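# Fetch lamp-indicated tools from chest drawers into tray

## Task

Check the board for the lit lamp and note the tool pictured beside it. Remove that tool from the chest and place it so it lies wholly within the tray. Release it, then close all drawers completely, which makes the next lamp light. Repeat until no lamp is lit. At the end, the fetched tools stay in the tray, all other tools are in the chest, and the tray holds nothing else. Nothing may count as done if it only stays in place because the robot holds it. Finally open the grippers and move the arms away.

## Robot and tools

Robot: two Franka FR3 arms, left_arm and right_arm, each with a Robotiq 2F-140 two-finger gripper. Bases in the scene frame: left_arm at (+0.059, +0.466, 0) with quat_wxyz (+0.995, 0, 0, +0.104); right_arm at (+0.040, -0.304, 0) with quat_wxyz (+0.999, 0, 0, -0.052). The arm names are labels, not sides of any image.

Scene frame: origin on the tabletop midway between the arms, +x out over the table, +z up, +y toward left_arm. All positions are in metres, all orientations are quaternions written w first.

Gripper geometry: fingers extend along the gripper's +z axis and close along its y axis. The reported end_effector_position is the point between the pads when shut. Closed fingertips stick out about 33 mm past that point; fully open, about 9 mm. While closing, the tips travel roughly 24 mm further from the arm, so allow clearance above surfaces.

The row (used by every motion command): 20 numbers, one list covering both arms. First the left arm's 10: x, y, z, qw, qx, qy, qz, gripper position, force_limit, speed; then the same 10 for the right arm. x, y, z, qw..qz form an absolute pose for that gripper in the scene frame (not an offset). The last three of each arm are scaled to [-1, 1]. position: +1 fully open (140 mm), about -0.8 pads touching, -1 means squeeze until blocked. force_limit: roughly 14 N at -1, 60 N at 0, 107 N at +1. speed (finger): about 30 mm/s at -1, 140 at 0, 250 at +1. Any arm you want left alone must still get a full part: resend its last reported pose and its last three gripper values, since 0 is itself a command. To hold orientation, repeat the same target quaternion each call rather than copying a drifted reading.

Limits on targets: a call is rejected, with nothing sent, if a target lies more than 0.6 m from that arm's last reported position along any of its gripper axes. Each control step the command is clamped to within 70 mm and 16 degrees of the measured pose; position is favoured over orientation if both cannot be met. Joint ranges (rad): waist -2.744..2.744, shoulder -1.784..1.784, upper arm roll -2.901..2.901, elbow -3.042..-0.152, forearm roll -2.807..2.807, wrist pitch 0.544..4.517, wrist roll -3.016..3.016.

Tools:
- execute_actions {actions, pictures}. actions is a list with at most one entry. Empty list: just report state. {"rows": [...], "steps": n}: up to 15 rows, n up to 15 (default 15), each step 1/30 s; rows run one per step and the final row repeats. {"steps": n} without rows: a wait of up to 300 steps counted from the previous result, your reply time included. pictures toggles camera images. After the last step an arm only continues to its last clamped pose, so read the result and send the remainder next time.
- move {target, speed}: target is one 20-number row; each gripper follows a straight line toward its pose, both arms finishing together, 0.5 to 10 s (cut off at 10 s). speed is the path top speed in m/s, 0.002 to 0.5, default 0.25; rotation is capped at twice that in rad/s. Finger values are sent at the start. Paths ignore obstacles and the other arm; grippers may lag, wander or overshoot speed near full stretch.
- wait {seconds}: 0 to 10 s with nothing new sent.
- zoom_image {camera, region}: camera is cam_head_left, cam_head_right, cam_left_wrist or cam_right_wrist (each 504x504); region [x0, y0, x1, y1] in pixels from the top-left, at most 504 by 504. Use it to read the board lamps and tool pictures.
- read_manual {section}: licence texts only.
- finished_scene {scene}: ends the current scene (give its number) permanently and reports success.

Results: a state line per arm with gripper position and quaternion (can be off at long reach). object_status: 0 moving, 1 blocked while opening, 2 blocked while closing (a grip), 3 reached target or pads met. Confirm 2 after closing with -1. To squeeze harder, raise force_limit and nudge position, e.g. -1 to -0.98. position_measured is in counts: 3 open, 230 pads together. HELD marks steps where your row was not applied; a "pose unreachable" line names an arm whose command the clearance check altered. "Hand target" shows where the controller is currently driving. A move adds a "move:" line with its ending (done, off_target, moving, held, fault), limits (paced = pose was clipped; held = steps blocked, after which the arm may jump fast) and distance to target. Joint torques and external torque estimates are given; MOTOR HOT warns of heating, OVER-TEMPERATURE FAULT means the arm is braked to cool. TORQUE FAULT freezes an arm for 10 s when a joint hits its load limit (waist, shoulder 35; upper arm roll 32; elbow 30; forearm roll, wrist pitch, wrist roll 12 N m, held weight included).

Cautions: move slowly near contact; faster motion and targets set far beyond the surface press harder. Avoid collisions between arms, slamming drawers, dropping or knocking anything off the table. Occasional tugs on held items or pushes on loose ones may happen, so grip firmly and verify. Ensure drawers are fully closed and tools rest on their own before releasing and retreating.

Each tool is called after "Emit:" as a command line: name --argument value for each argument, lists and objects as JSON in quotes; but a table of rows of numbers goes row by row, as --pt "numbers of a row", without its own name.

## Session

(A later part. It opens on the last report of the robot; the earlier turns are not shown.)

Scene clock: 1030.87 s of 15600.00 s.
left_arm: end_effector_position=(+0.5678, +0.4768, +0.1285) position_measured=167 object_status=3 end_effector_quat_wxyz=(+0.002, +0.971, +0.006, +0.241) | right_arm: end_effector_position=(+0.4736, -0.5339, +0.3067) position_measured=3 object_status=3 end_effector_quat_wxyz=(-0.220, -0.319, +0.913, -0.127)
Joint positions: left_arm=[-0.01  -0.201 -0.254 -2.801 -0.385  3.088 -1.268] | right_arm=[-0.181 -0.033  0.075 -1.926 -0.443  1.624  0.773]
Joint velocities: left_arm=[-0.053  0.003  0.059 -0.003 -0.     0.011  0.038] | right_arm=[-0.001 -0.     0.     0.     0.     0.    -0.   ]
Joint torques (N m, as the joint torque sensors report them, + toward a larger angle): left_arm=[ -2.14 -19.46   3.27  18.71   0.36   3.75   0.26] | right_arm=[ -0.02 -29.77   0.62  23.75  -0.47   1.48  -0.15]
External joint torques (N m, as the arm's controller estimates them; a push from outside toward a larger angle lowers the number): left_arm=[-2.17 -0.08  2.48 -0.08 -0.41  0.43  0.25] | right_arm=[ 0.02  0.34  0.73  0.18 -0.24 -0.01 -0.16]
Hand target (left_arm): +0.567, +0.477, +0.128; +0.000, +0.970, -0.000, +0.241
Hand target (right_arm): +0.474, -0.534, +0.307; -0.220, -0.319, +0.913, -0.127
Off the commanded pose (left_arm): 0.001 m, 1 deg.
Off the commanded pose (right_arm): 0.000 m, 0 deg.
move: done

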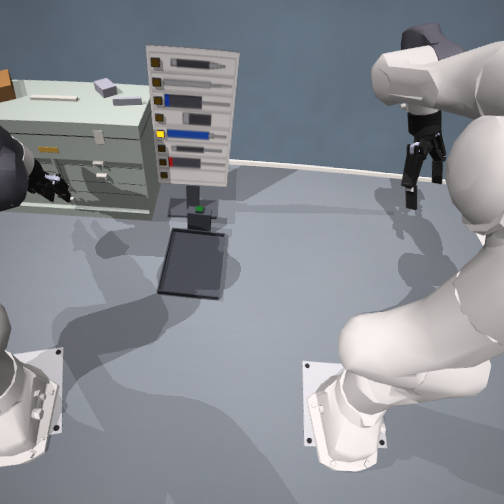

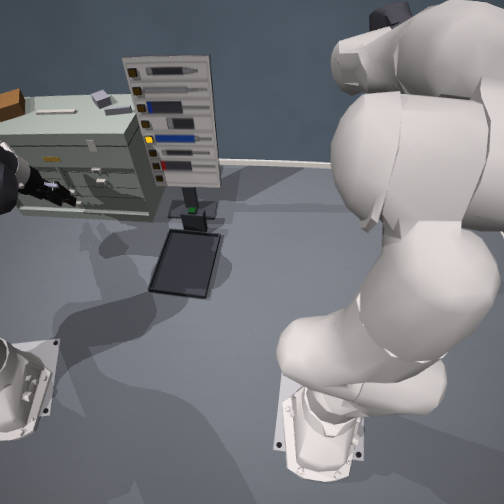

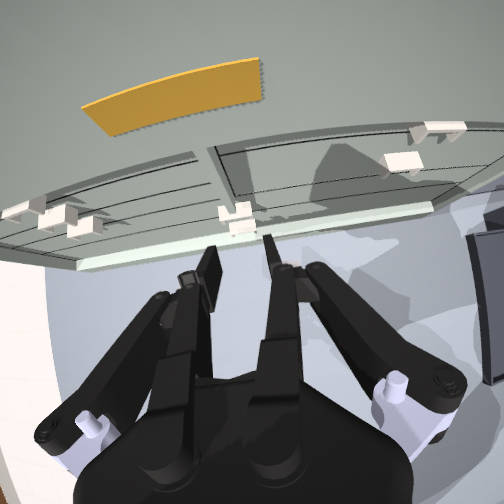

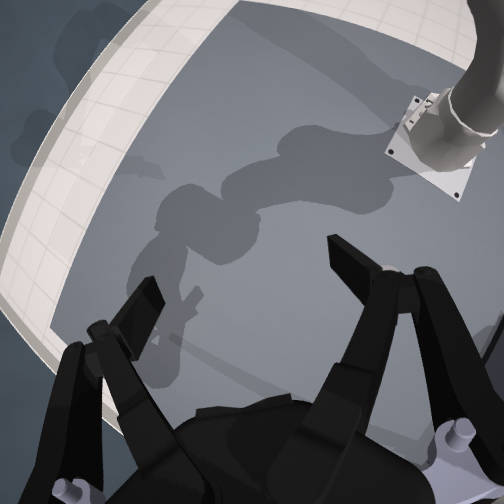

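Emit:
move --target '[0.597,0.478,0.124,0,0.970,0,0.242,-0.3,0,0,0.4736,-0.5339,0.3067,-0.220,-0.319,0.913,-0.127,1,0,0]' --speed 0.03

Emit:
zoom_image --camera "cam_left_wrist" --region '[140,160,340,320]'

Scene clock: 1040.27 s of 15600.00 s.
left_arm: end_effector_position=(+0.5953, +0.4783, +0.1231) position_measured=167 object_status=3 end_effector_quat_wxyz=(-0.001, +0.971, -0.005, +0.240) | right_arm: end_effector_position=(+0.4736, -0.5339, +0.3067) position_measured=3 object_status=3 end_effector_quat_wxyz=(-0.220, -0.319, +0.913, -0.127)
Joint positions: left_arm=[ 0.068 -0.11  -0.311 -2.72  -0.319  3.098 -1.288] | right_arm=[-0.181 -0.033  0.075 -1.926 -0.443  1.624  0.773]
Joint velocities: left_arm=[ 0.03   0.004 -0.029  0.003  0.02   0.002 -0.027] | right_arm=[-0.001  0.002  0.    -0.    -0.    -0.002  0.   ]
Joint torques (N m, as the joint torque sensors report them, + toward a larger angle): left_arm=[  1.32 -22.69   1.2   20.47   1.35   3.99  -0.2 ] | right_arm=[  0.04 -29.71   0.82  23.72  -0.51   1.49  -0.12]
External joint torques (N m, as the arm's controller estimates them; a push from outside toward a larger angle lowers the number): left_arm=[ 1.3  -0.61  0.52  1.81  0.63  0.67 -0.21] | right_arm=[ 0.16  0.28  1.02  0.22 -0.28  0.01 -0.13]
Hand target (left_arm): +0.597, +0.479, +0.124; -0.001, +0.970, -0.000, +0.242
Hand target (right_arm): +0.474, -0.534, +0.307; -0.220, -0.319, +0.913, -0.127
Off the commanded pose (left_arm): 0.002 m, 1 deg.
Off the commanded pose (right_arm): 0.000 m, 0 deg.
After step 90, 5.17 s passed at rest.
move: done

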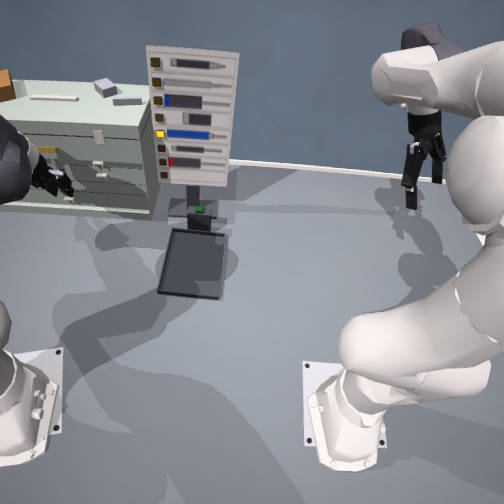

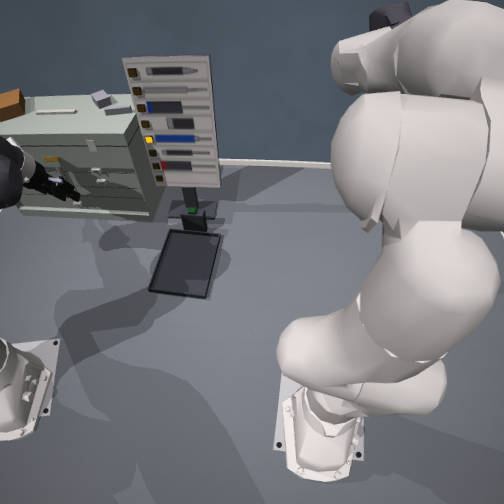

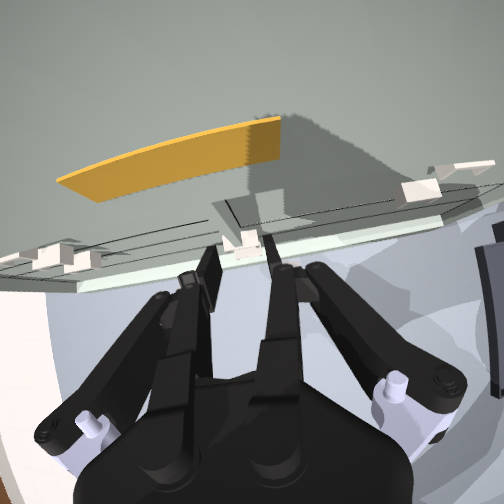

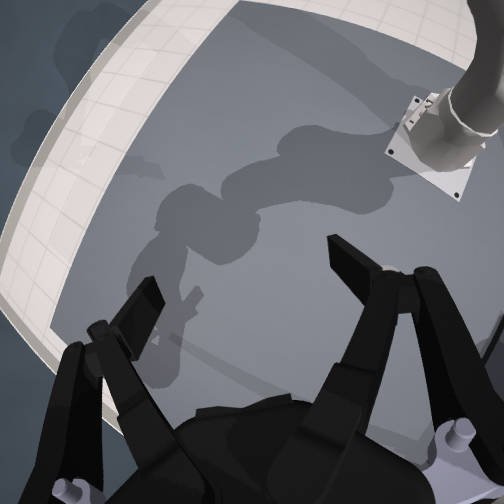

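Region (140, 160, 340, 320) of cam_left_wrist's 504x504 image, scaled by 2.520, with more detail than that image has; it fills the top 403 rows of this view, and the rest is white.

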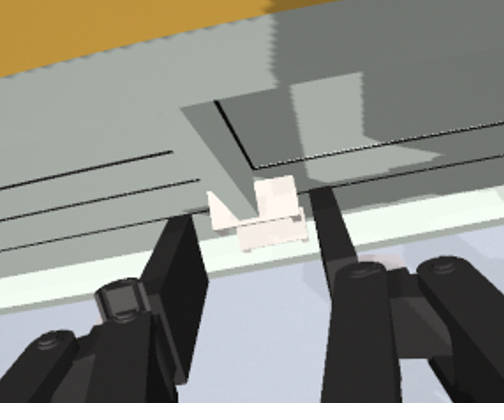

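Emit:
move --target '[0.597,0.477,0.124,0,0.970,0,0.242,-1,0,0,0.4736,-0.5339,0.3067,-0.220,-0.319,0.913,-0.127,1,0,0]' --speed 0.03

Emit:
move --target '[0.54,0.477,0.124,0,0.970,0,0.242,-1,0,0,0.4736,-0.5339,0.3067,-0.220,-0.319,0.913,-0.127,1,0,0]' --speed 0.05

Scene clock: 1054.70 s of 15600.00 s.
left_arm: end_effector_position=(+0.5958, +0.4758, +0.1236) position_measured=193 object_status=2 end_effector_quat_wxyz=(-0.000, +0.971, -0.004, +0.241) | right_arm: end_effector_position=(+0.4736, -0.5339, +0.3067) position_measured=3 object_status=3 end_effector_quat_wxyz=(-0.220, -0.319, +0.913, -0.127)
Joint positions: left_arm=[ 0.068 -0.11  -0.316 -2.719 -0.316  3.098 -1.297] | right_arm=[-0.181 -0.033  0.075 -1.926 -0.443  1.624  0.773]
Joint velocities: left_arm=[ 0.001 -0.    -0.001 -0.002  0.    -0.001 -0.003] | right_arm=[ 0.001  0.002 -0.    -0.    -0.001  0.001  0.001]
Joint torques (N m, as the joint torque sensors report them, + toward a larger angle): left_arm=[  1.44 -21.88   1.64  20.19   0.51   3.9   -0.21] | right_arm=[  0.08 -29.85   1.29  23.85  -0.51   1.45  -0.14]
External joint torques (N m, as the arm's controller estimates them; a push from outside toward a larger angle lowers the number): left_arm=[ 1.45  0.21  0.99  1.47 -0.21  0.57 -0.22] | right_arm=[ 0.04  0.07  1.32  0.38 -0.3  -0.04 -0.15]
Hand target (left_arm): +0.597, +0.477, +0.124; +0.000, +0.970, -0.000, +0.242
Hand target (right_arm): +0.474, -0.534, +0.307; -0.220, -0.319, +0.913, -0.127
Off the commanded pose (left_arm): 0.002 m, 0 deg.
Off the commanded pose (right_arm): 0.000 m, 0 deg.
After step 90, 10.73 s passed at rest.
move: done

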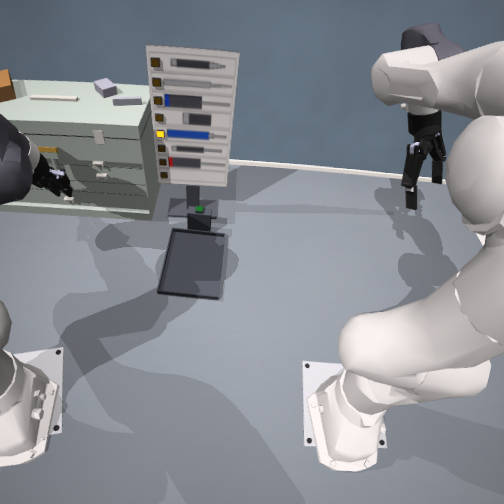

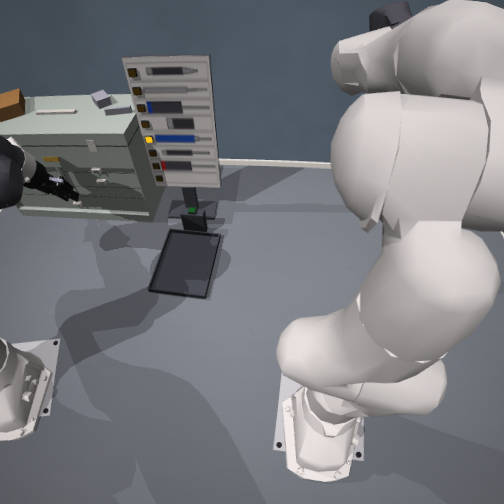

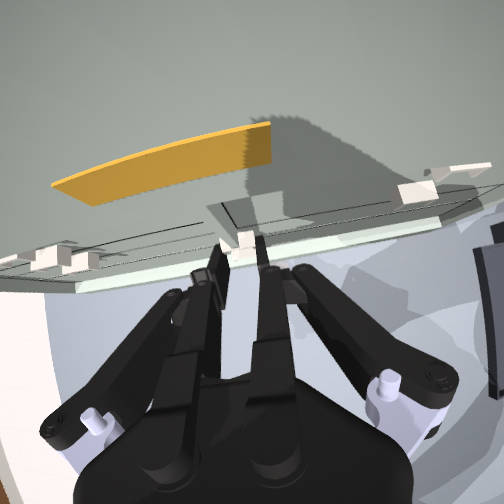

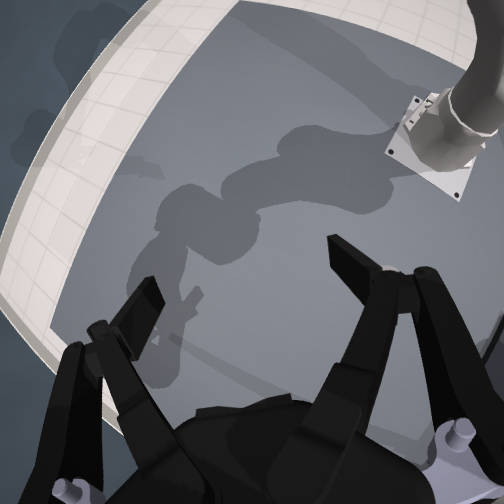

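Scene clock: 1056.13 s of 15600.00 s.
left_arm: end_effector_position=(+0.5405, +0.4765, +0.1234) position_measured=193 object_status=2 end_effector_quat_wxyz=(+0.002, +0.970, +0.001, +0.242) | right_arm: end_effector_position=(+0.4736, -0.5339, +0.3067) position_measured=3 object_status=3 end_effector_quat_wxyz=(-0.220, -0.319, +0.913, -0.127)
Joint positions: left_arm=[-0.102 -0.262 -0.178 -2.884 -0.431  3.11  -1.223] | right_arm=[-0.181 -0.033  0.075 -1.926 -0.443  1.624  0.773]
Joint velocities: left_arm=[-0.012 -0.004  0.015 -0.005  0.     0.002  0.009] | right_arm=[ 0.    -0.    -0.001  0.    -0.    -0.001  0.001]
Joint torques (N m, as the joint torque sensors report them, + toward a larger angle): left_arm=[ -1.79 -18.51   1.72  17.84   0.19   3.59  -0.04] | right_arm=[ -0.13 -29.81   0.95  23.67  -0.58   1.49  -0.15]
External joint torques (N m, as the arm's controller estimates them; a push from outside toward a larger angle lowers the number): left_arm=[-1.82 -1.47  1.23 -0.55 -0.62  0.28 -0.06] | right_arm=[-0.09  0.42  1.07  0.03 -0.35  0.   -0.16]
Hand target (left_arm): +0.540, +0.476, +0.124; +0.002, +0.970, +0.000, +0.242
Hand target (right_arm): +0.474, -0.534, +0.307; -0.220, -0.319, +0.913, -0.127
Off the commanded pose (left_arm): 0.001 m, 0 deg.
Off the commanded pose (right_arm): 0.000 m, 0 deg.
move: done

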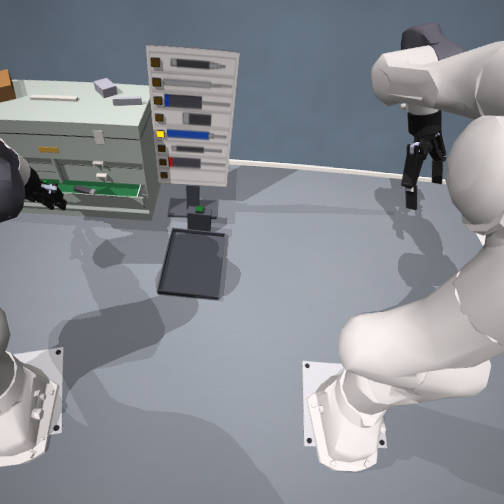

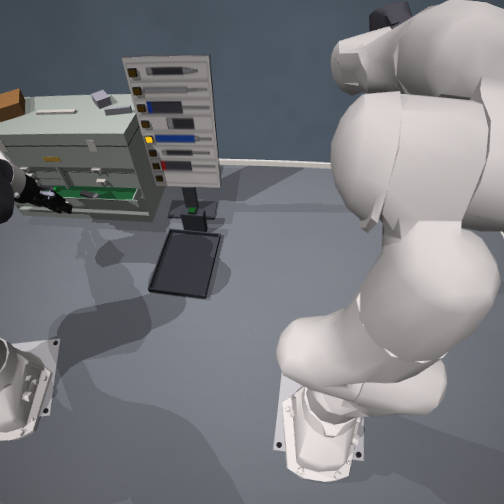

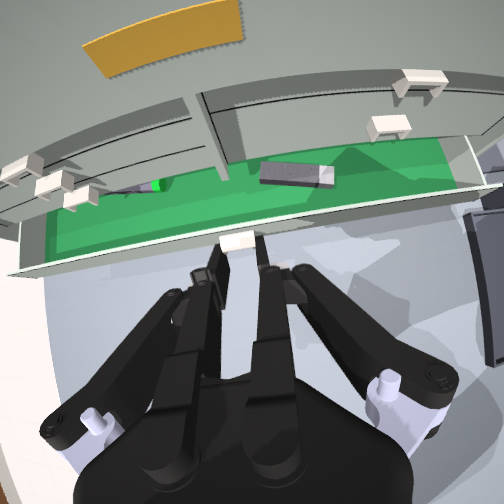

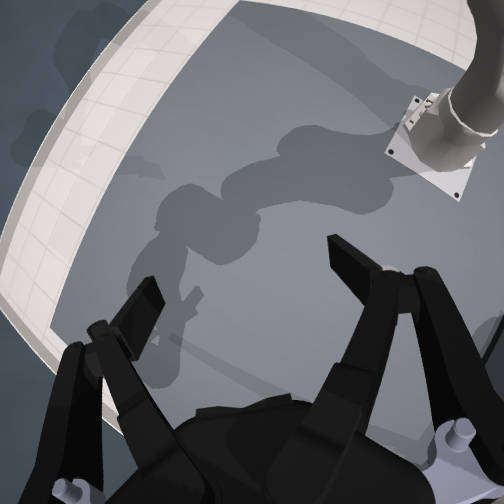

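Emit:
move --target '[0.54,0.477,0.124,0,0.970,0,0.242,-0.35,0,0,0.4736,-0.5339,0.3067,-0.220,-0.319,0.913,-0.127,1,0,0]'

Emit:
move --target '[0.550,0.477,0.125,0,0.9962,0,0.0872,-0.35,0,0,0.4736,-0.5339,0.3067,-0.220,-0.319,0.913,-0.127,1,0,0]' --speed 0.12

Emit:
move --target '[0.550,0.477,0.125,0,0.9962,0,0.0872,-1,0,0,0.4736,-0.5339,0.3067,-0.220,-0.319,0.913,-0.127,1,0,0]'

Scene clock: 1066.43 s of 15600.00 s.
left_arm: end_effector_position=(+0.5407, +0.4764, +0.1242) position_measured=173 object_status=3 end_effector_quat_wxyz=(+0.000, +0.970, -0.001, +0.242) | right_arm: end_effector_position=(+0.4736, -0.5339, +0.3067) position_measured=3 object_status=3 end_effector_quat_wxyz=(-0.220, -0.319, +0.913, -0.127)
Joint positions: left_arm=[-0.092 -0.264 -0.19  -2.885 -0.43   3.111 -1.221] | right_arm=[-0.181 -0.033  0.075 -1.926 -0.443  1.624  0.773]
Joint velocities: left_arm=[ 0.005 -0.002 -0.007 -0.     0.001  0.001 -0.001] | right_arm=[-0.001  0.    -0.     0.    -0.001 -0.     0.001]
Joint torques (N m, as the joint torque sensors report them, + toward a larger angle): left_arm=[  2.02 -18.55   0.05  17.82   0.96   3.37  -0.1 ] | right_arm=[ -0.23 -29.68   1.06  24.03  -0.56   1.48  -0.14]
External joint torques (N m, as the arm's controller estimates them; a push from outside toward a larger angle lowers the number): left_arm=[ 2.   -1.5  -0.53 -0.63  0.16  0.04 -0.12] | right_arm=[-0.24  0.53  1.12  0.4  -0.33 -0.01 -0.15]
Hand target (left_arm): +0.540, +0.477, +0.124; +0.000, +0.970, +0.000, +0.242
Hand target (right_arm): +0.474, -0.534, +0.307; -0.220, -0.319, +0.913, -0.127
Off the commanded pose (left_arm): 0.001 m, 0 deg.
Off the commanded pose (right_arm): 0.000 m, 0 deg.
After step 90, 6.60 s passed at rest.
move: done

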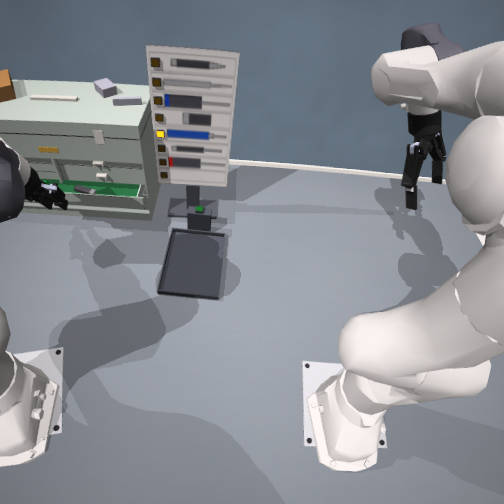

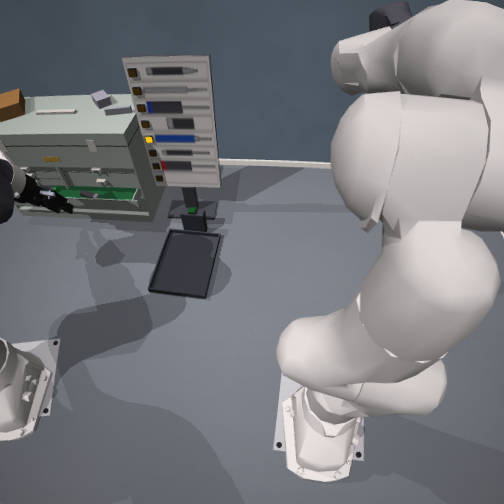

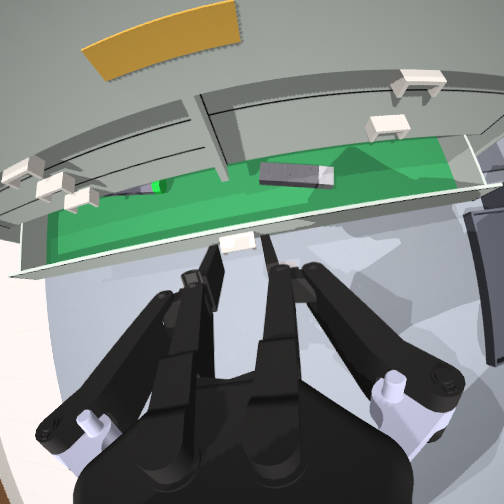

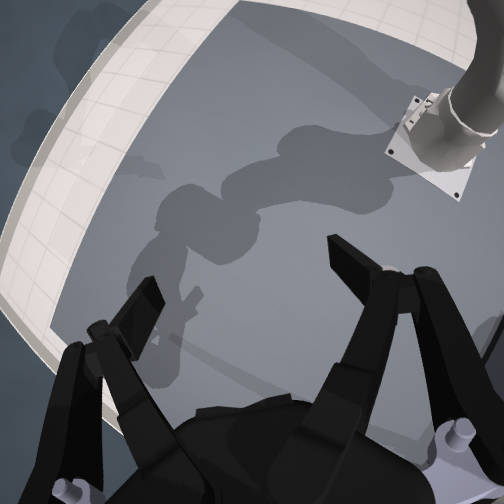

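Scene clock: 1068.37 s of 15600.00 s.
left_arm: end_effector_position=(+0.5497, +0.4768, +0.1273) position_measured=173 object_status=3 end_effector_quat_wxyz=(-0.004, +0.996, -0.004, +0.089) | right_arm: end_effector_position=(+0.4736, -0.5339, +0.3067) position_measured=3 object_status=3 end_effector_quat_wxyz=(-0.220, -0.319, +0.913, -0.127)
Joint positions: left_arm=[ 0.269 -0.176 -0.468 -2.573 -0.14   2.591 -1.442] | right_arm=[-0.181 -0.033  0.075 -1.926 -0.443  1.624  0.773]
Joint velocities: left_arm=[ 0.     0.    -0.001  0.001  0.003 -0.012 -0.028] | right_arm=[ 0.001  0.001 -0.    -0.001 -0.     0.     0.001]
Joint torques (N m, as the joint torque sensors report them, + toward a larger angle): left_arm=[  1.3  -20.89   1.33  23.17   1.27   2.68  -0.19] | right_arm=[ -0.48 -29.36   0.76  23.47  -0.51   1.41  -0.1 ]
External joint torques (N m, as the arm's controller estimates them; a push from outside toward a larger angle lowers the number): left_arm=[ 1.35 -0.06 -0.53  1.98  0.67 -0.25 -0.2 ] | right_arm=[-0.52  0.59  0.79 -0.01 -0.29 -0.07 -0.11]
Hand target (left_arm): +0.549, +0.477, +0.127; -0.004, +0.996, +0.001, +0.087
Hand target (right_arm): +0.474, -0.534, +0.307; -0.220, -0.319, +0.913, -0.127
Off the commanded pose (left_arm): 0.002 m, 1 deg.
Off the commanded pose (right_arm): 0.000 m, 0 deg.
move: done

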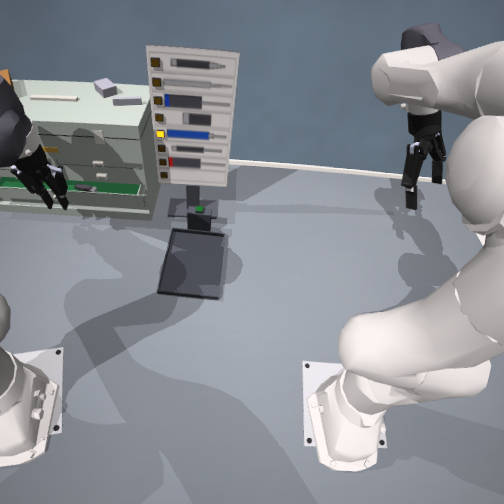

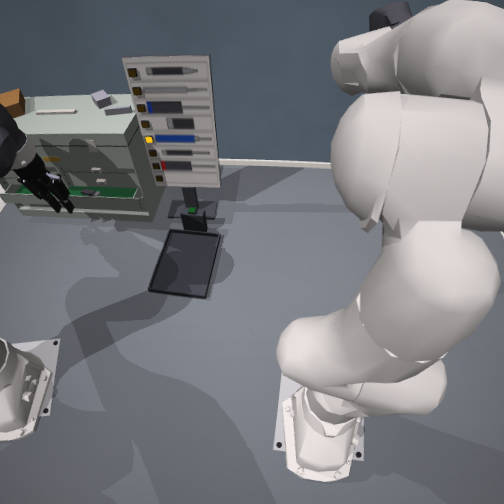

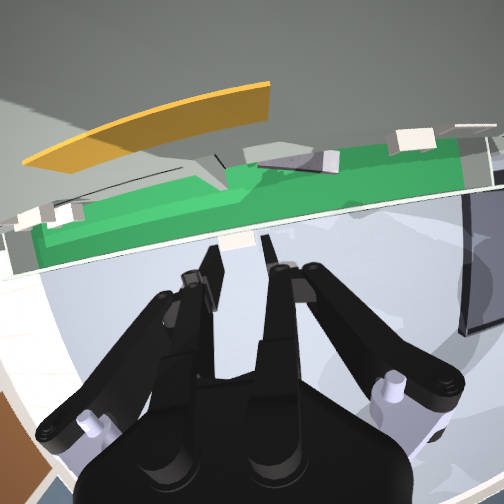

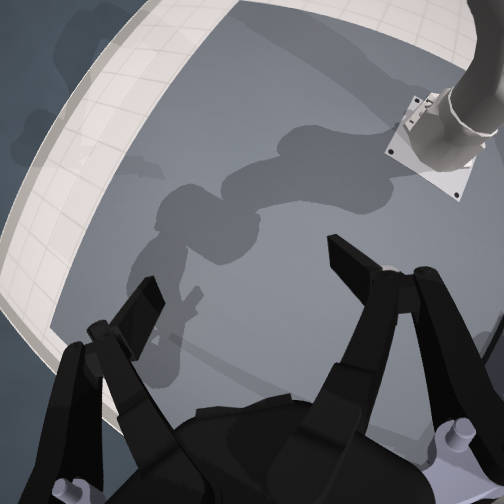

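Scene clock: 1069.07 s of 15600.00 s.
left_arm: end_effector_position=(+0.5511, +0.4765, +0.1274) position_measured=194 object_status=2 end_effector_quat_wxyz=(-0.002, +0.996, -0.002, +0.090) | right_arm: end_effector_position=(+0.4736, -0.5339, +0.3067) position_measured=3 object_status=3 end_effector_quat_wxyz=(-0.220, -0.319, +0.913, -0.127)
Joint positions: left_arm=[ 0.269 -0.172 -0.467 -2.569 -0.143  2.591 -1.442] | right_arm=[-0.181 -0.033  0.075 -1.926 -0.443  1.624  0.773]
Joint velocities: left_arm=[-0.001  0.001  0.001  0.001 -0.001 -0.001 -0.   ] | right_arm=[-0.001 -0.001  0.    -0.002  0.    -0.001  0.   ]
Joint torques (N m, as the joint torque sensors report them, + toward a larger angle): left_arm=[  0.78 -18.3    3.6   21.37   0.     2.93   0.09] | right_arm=[ -0.54 -29.6    1.02  24.08  -0.5    1.52  -0.13]
External joint torques (N m, as the arm's controller estimates them; a push from outside toward a larger angle lowers the number): left_arm=[ 0.79  2.65  1.74  0.2  -0.59  0.02  0.09] | right_arm=[-0.54  0.63  1.09  0.47 -0.28  0.03 -0.14]
Hand target (left_arm): +0.550, +0.477, +0.125; -0.000, +0.996, -0.000, +0.087
Hand target (right_arm): +0.474, -0.534, +0.307; -0.220, -0.319, +0.913, -0.127
Off the commanded pose (left_arm): 0.003 m, 0 deg.
Off the commanded pose (right_arm): 0.000 m, 0 deg.
move: done

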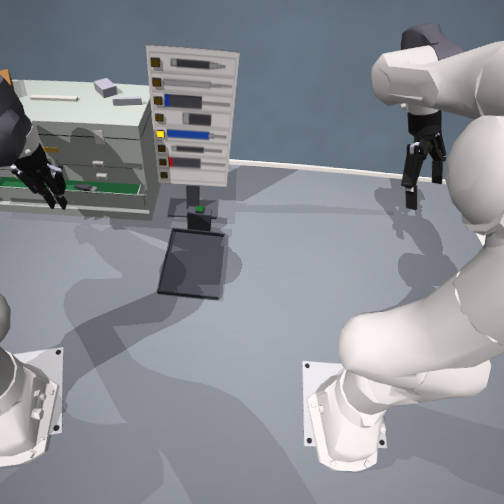

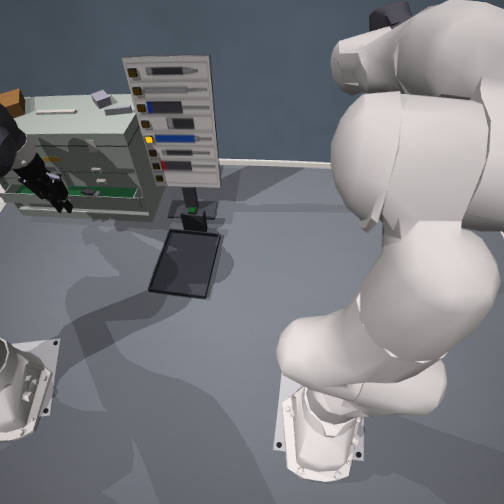

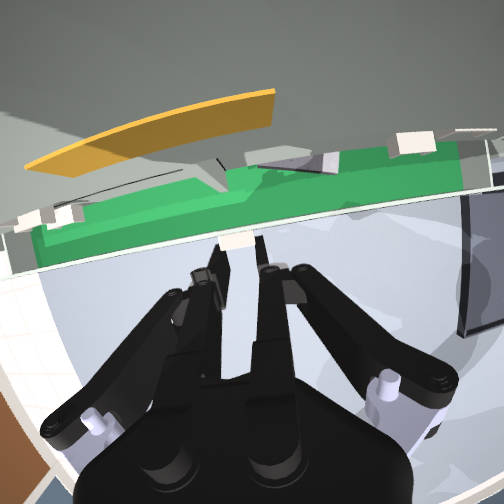

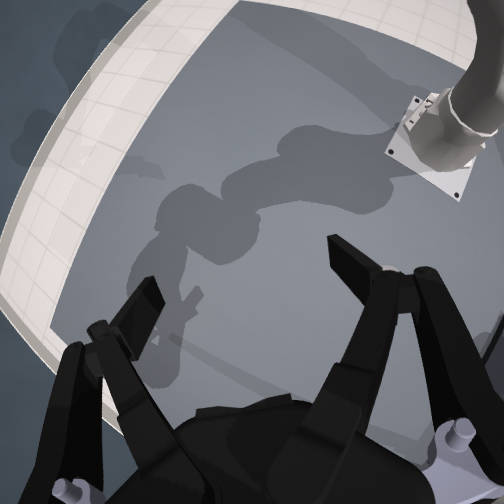

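Emit:
move --target '[0.45,0.477,0.127,0,0.9962,0,0.0872,-1,0,0,0.4736,-0.5339,0.3067,-0.220,-0.319,0.913,-0.127,1,0,0]' --speed 0.08

Scene clock: 1074.67 s of 15600.00 s.
left_arm: end_effector_position=(+0.4528, +0.4777, +0.1274) position_measured=194 object_status=2 end_effector_quat_wxyz=(+0.002, +0.996, +0.003, +0.091) | right_arm: end_effector_position=(+0.4736, -0.5339, +0.3067) position_measured=3 object_status=3 end_effector_quat_wxyz=(-0.220, -0.319, +0.913, -0.127)
Joint positions: left_arm=[ 0.125 -0.495 -0.349 -2.864 -0.309  2.558 -1.324] | right_arm=[-0.181 -0.033  0.075 -1.926 -0.443  1.624  0.773]
Joint velocities: left_arm=[-0.008 -0.004  0.011 -0.004 -0.    -0.004  0.011] | right_arm=[-0.    -0.001 -0.001  0.001 -0.001  0.001 -0.   ]
Joint torques (N m, as the joint torque sensors report them, + toward a larger angle): left_arm=[ -2.96 -13.67   4.6   20.63  -0.35   1.84  -0.07] | right_arm=[ -0.21 -29.62   0.9   23.73  -0.48   1.47  -0.17]
External joint torques (N m, as the arm's controller estimates them; a push from outside toward a larger angle lowers the number): left_arm=[-2.92 -2.27  1.84 -0.41 -0.99 -1.07 -0.07] | right_arm=[-0.18  0.68  1.    0.03 -0.25 -0.03 -0.18]
Hand target (left_arm): +0.451, +0.475, +0.127; +0.004, +0.996, -0.000, +0.089
Hand target (right_arm): +0.474, -0.534, +0.307; -0.220, -0.319, +0.913, -0.127
Off the commanded pose (left_arm): 0.003 m, 1 deg.
Off the commanded pose (right_arm): 0.000 m, 0 deg.
After step 90, 0.97 s passed at rest.
move: done

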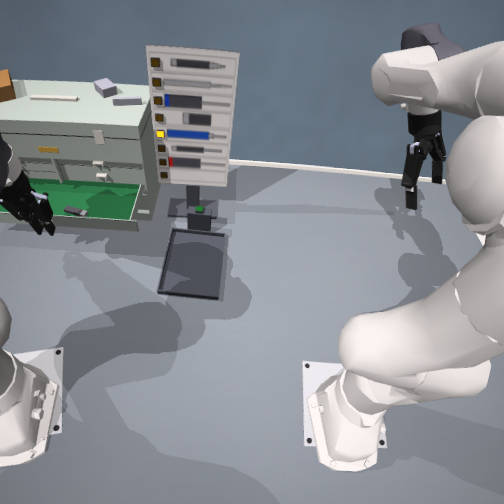

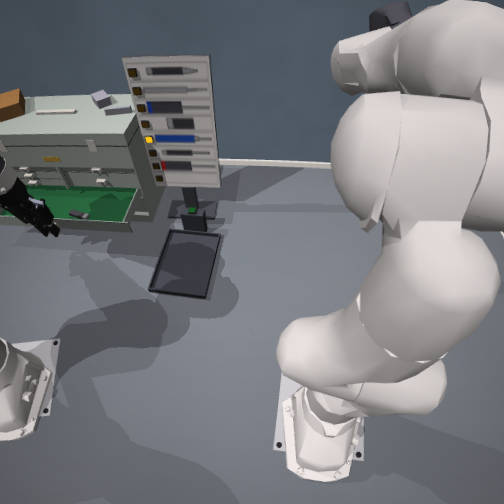

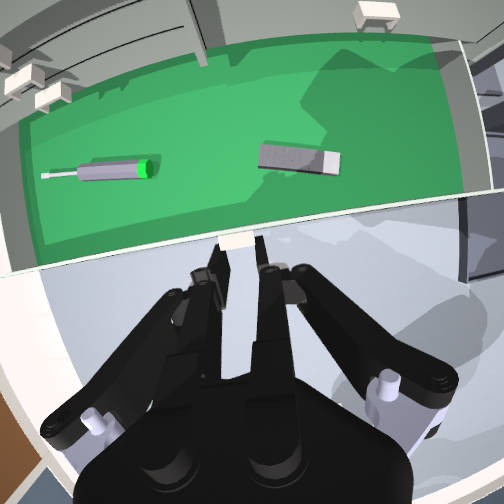

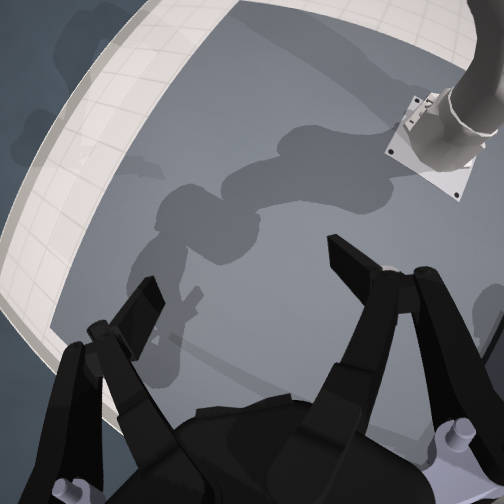

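Emit:
move --target '[0.555,0.477,0.127,0,0.9962,0,0.0872,-1,0,0,0.4736,-0.5339,0.3067,-0.220,-0.319,0.913,-0.127,1,0,0]' --speed 0.1

Emit:
move --target '[0.555,0.477,0.125,0,0.970,0,0.242,-0.3,0,0,0.4736,-0.5339,0.3067,-0.220,-0.319,0.913,-0.127,1,0,0]' --speed 0.15

Emit:
move --target '[0.600,0.477,0.124,0,0.970,0,0.242,-0.3,0,0,0.4736,-0.5339,0.3067,-0.220,-0.319,0.913,-0.127,1,0,0]' --speed 0.05

Emit:
move --target '[0.572,0.477,0.124,0,0.970,0,0.242,-0.3,0,0,0.4736,-0.5339,0.3067,-0.220,-0.319,0.913,-0.127,1,0,0]' --speed 0.06

Scene clock: 1088.70 s of 15600.00 s.
left_arm: end_effector_position=(+0.5539, +0.4767, +0.1275) position_measured=194 object_status=2 end_effector_quat_wxyz=(-0.004, +0.996, -0.008, +0.086) | right_arm: end_effector_position=(+0.4736, -0.5339, +0.3067) position_measured=3 object_status=3 end_effector_quat_wxyz=(-0.220, -0.319, +0.913, -0.127)
Joint positions: left_arm=[ 0.262 -0.159 -0.459 -2.554 -0.125  2.581 -1.444] | right_arm=[-0.181 -0.033  0.075 -1.926 -0.443  1.624  0.773]
Joint velocities: left_arm=[ 0.004  0.004 -0.01   0.004  0.018  0.    -0.049] | right_arm=[0.    0.    0.001 0.001 0.    0.001 0.   ]
Joint torques (N m, as the joint torque sensors report them, + toward a larger angle): left_arm=[  2.78 -20.97   3.48  23.     1.48   2.91  -0.03] | right_arm=[ -0.29 -29.67   0.61  23.52  -0.51   1.48  -0.15]
External joint torques (N m, as the arm's controller estimates them; a push from outside toward a larger angle lowers the number): left_arm=[ 2.79  0.65  1.76  1.71  0.9   0.   -0.03] | right_arm=[-0.4   0.34  0.57  0.02 -0.29 -0.01 -0.16]
Hand target (left_arm): +0.554, +0.480, +0.127; -0.004, +0.996, +0.000, +0.086
Hand target (right_arm): +0.474, -0.534, +0.307; -0.220, -0.319, +0.913, -0.127
Off the commanded pose (left_arm): 0.001 m, 1 deg.
Off the commanded pose (right_arm): 0.000 m, 0 deg.
After step 90, 9.63 s passed at rest.
move: done

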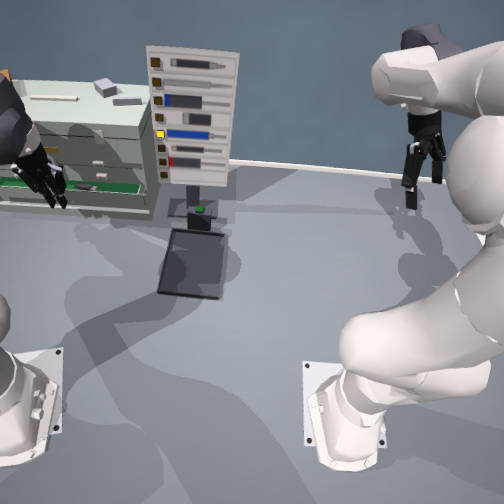

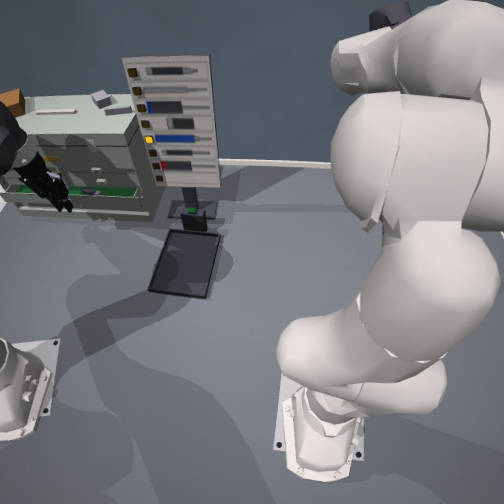

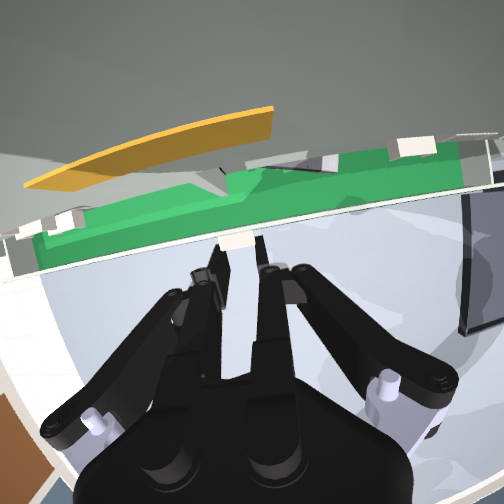

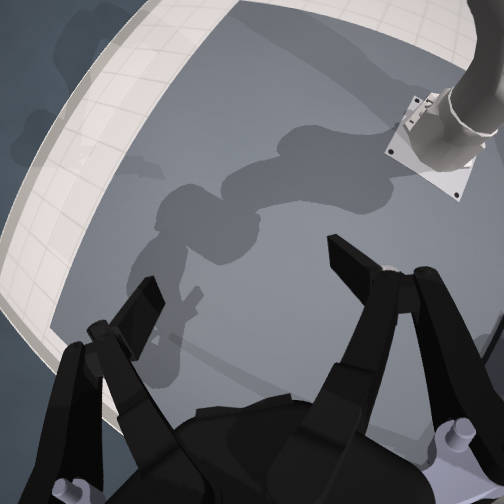

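Scene clock: 1090.53 s of 15600.00 s.
left_arm: end_effector_position=(+0.5548, +0.4762, +0.1223) position_measured=167 object_status=3 end_effector_quat_wxyz=(+0.006, +0.971, +0.006, +0.239) | right_arm: end_effector_position=(+0.4736, -0.5339, +0.3067) position_measured=3 object_status=3 end_effector_quat_wxyz=(-0.220, -0.319, +0.913, -0.127)
Joint positions: left_arm=[-0.082 -0.216 -0.19  -2.836 -0.425  3.103 -1.232] | right_arm=[-0.181 -0.033  0.075 -1.926 -0.443  1.624  0.773]
Joint velocities: left_arm=[-0.062  0.004  0.068 -0.004 -0.002  0.015  0.041] | right_arm=[ 0.001  0.001  0.001 -0.     0.001  0.001  0.001]
Joint torques (N m, as the joint torque sensors report them, + toward a larger angle): left_arm=[ -1.85 -19.59   1.2   18.69   0.43   4.16   0.01] | right_arm=[ -0.47 -29.9    1.    23.95  -0.52   1.53  -0.14]
External joint torques (N m, as the arm's controller estimates them; a push from outside toward a larger angle lowers the number): left_arm=[-1.81 -0.84  0.79  0.23 -0.4   0.86  0.  ] | right_arm=[-0.51  0.22  1.02  0.38 -0.3   0.03 -0.15]
Hand target (left_arm): +0.556, +0.477, +0.123; +0.003, +0.970, -0.000, +0.242
Hand target (right_arm): +0.474, -0.534, +0.307; -0.220, -0.319, +0.913, -0.127
Off the commanded pose (left_arm): 0.003 m, 1 deg.
Off the commanded pose (right_arm): 0.000 m, 0 deg.
move: done

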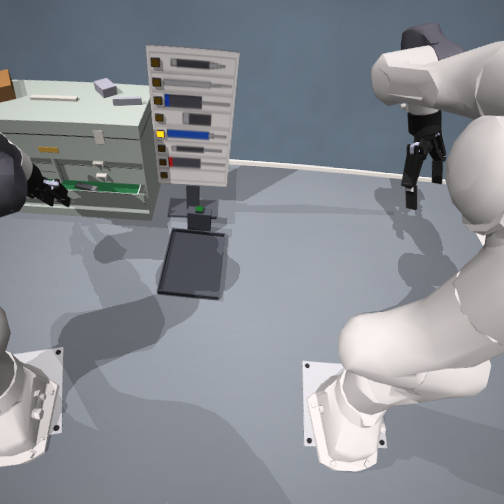

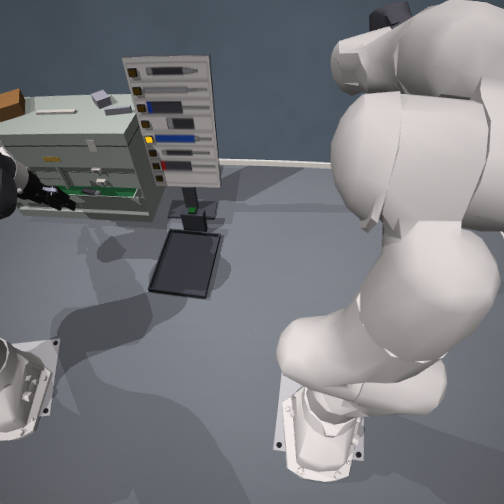

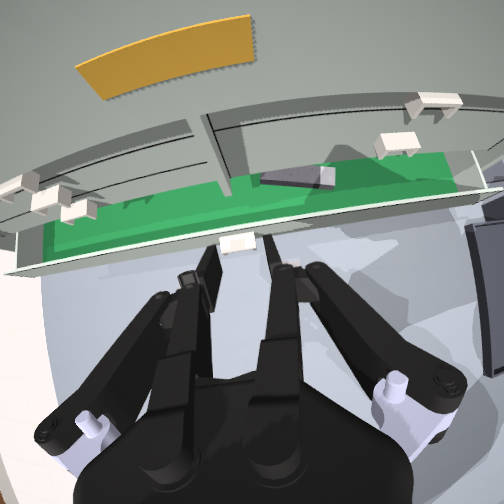

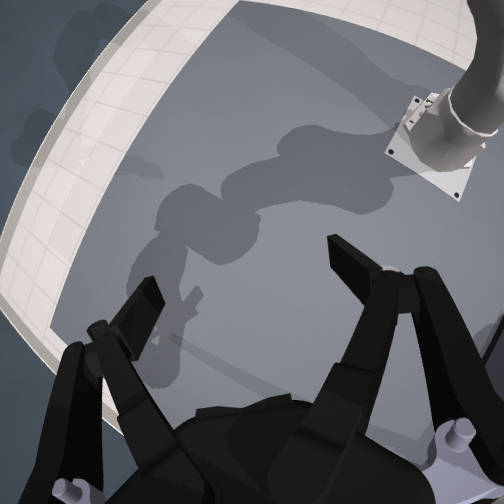

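Scene clock: 1091.73 s of 15600.00 s.
left_arm: end_effector_position=(+0.5977, +0.4763, +0.1225) position_measured=167 object_status=3 end_effector_quat_wxyz=(-0.002, +0.971, -0.010, +0.240) | right_arm: end_effector_position=(+0.4736, -0.5339, +0.3067) position_measured=3 object_status=3 end_effector_quat_wxyz=(-0.220, -0.319, +0.913, -0.127)
Joint positions: left_arm=[ 0.065 -0.102 -0.309 -2.713 -0.303  3.1   -1.292] | right_arm=[-0.181 -0.033  0.075 -1.926 -0.443  1.624  0.773]
Joint velocities: left_arm=[ 0.061 -0.001 -0.057  0.003  0.045 -0.006 -0.056] | right_arm=[-0.001 -0.     0.001  0.001  0.001 -0.001 -0.001]
Joint torques (N m, as the joint torque sensors report them, + toward a larger angle): left_arm=[  3.15 -22.7    2.31  22.05   1.13   3.83  -0.26] | right_arm=[ -0.13 -29.54   0.92  23.82  -0.51   1.46  -0.14]
External joint torques (N m, as the arm's controller estimates them; a push from outside toward a larger angle lowers the number): left_arm=[ 3.17 -0.24  1.7   3.27  0.43  0.49 -0.27] | right_arm=[-0.16  0.68  0.95  0.17 -0.28 -0.04 -0.14]
Hand target (left_arm): +0.600, +0.478, +0.124; -0.001, +0.970, -0.000, +0.242
Hand target (right_arm): +0.474, -0.534, +0.307; -0.220, -0.319, +0.913, -0.127
Off the commanded pose (left_arm): 0.003 m, 1 deg.
Off the commanded pose (right_arm): 0.000 m, 0 deg.
move: done

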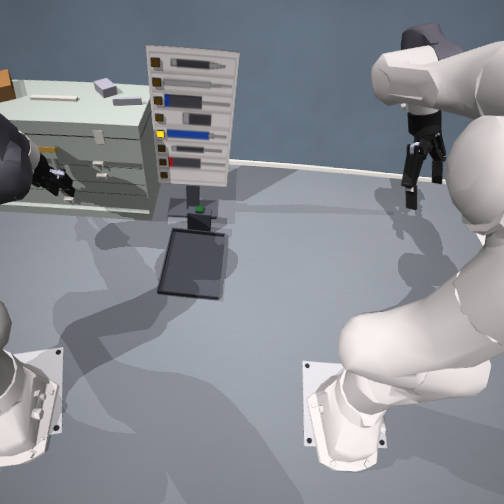

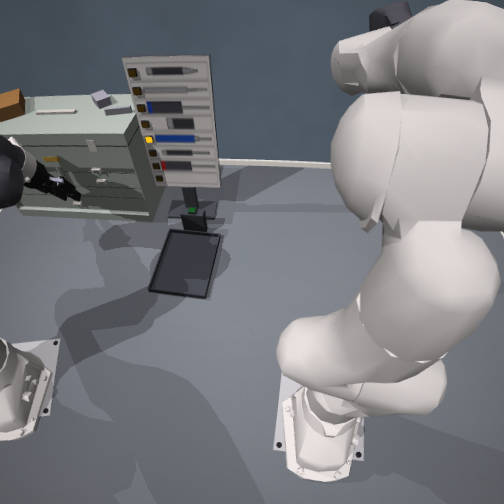

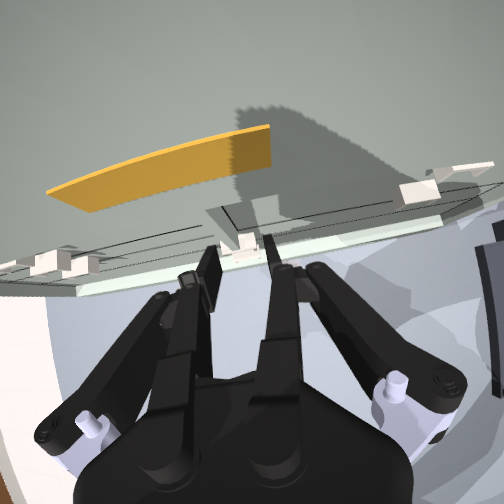

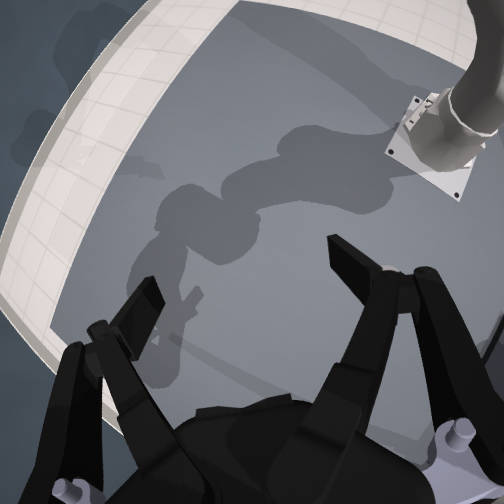

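Scene clock: 1092.50 s of 15600.00 s.
left_arm: end_effector_position=(+0.5722, +0.4762, +0.1235) position_measured=167 object_status=3 end_effector_quat_wxyz=(+0.002, +0.971, +0.004, +0.241) | right_arm: end_effector_position=(+0.4736, -0.5339, +0.3067) position_measured=3 object_status=3 end_effector_quat_wxyz=(-0.220, -0.319, +0.913, -0.127)
Joint positions: left_arm=[-0.02  -0.172 -0.244 -2.789 -0.382  3.105 -1.264] | right_arm=[-0.181 -0.033  0.075 -1.926 -0.443  1.624  0.773]
Joint velocities: left_arm=[-0.041 -0.002  0.044 -0.006 -0.007  0.005  0.024] | right_arm=[ 0.     0.     0.001 -0.001  0.001  0.001  0.   ]
Joint torques (N m, as the joint torque sensors report them, + toward a larger angle): left_arm=[ -1.05 -22.56   2.39  17.02   0.28   3.77   0.14] | right_arm=[ -0.44 -29.69   1.12  23.42  -0.54   1.48  -0.11]
External joint torques (N m, as the arm's controller estimates them; a push from outside toward a larger angle lowers the number): left_arm=[-1.05 -2.39  1.77 -1.6  -0.5   0.45  0.13] | right_arm=[-0.52  0.48  1.12 -0.17 -0.32 -0.02 -0.12]
Hand target (left_arm): +0.572, +0.476, +0.124; +0.001, +0.970, +0.000, +0.242
Hand target (right_arm): +0.474, -0.534, +0.307; -0.220, -0.319, +0.913, -0.127
Off the commanded pose (left_arm): 0.001 m, 1 deg.
Off the commanded pose (right_arm): 0.000 m, 0 deg.
move: done

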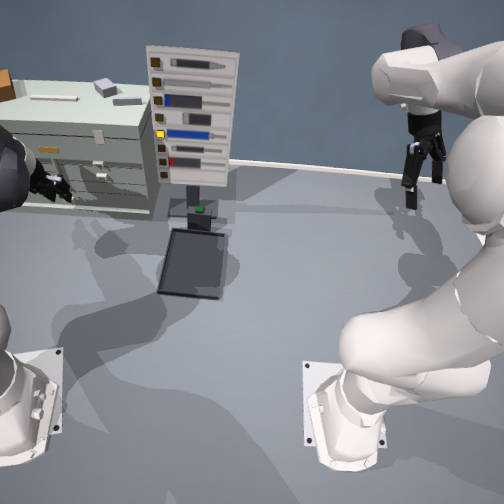

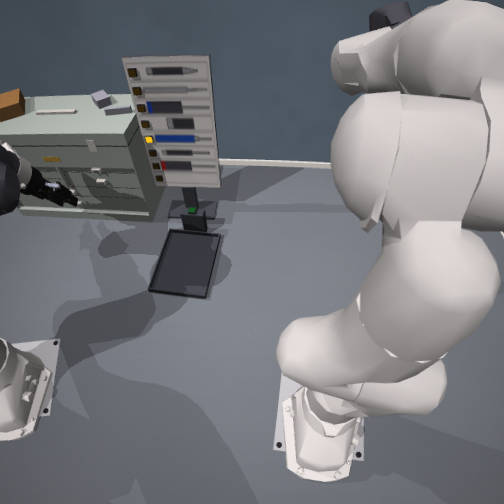

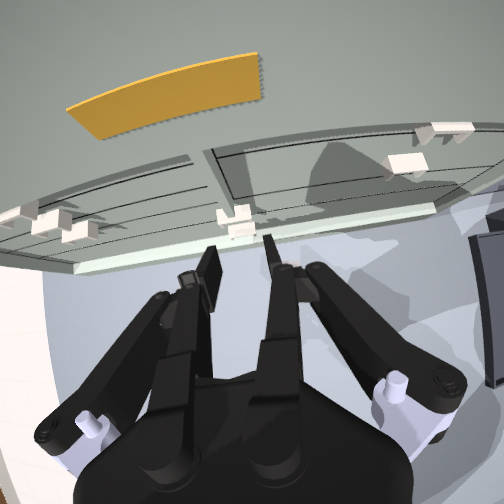

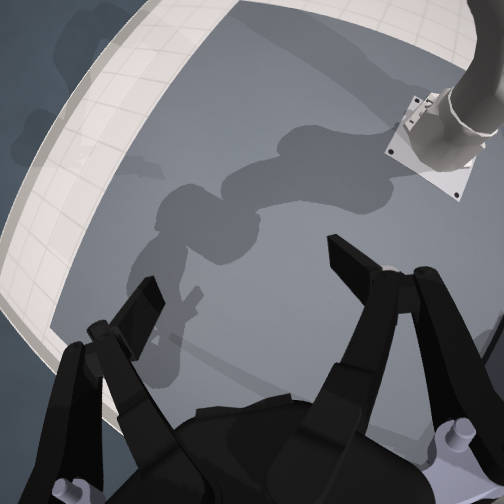

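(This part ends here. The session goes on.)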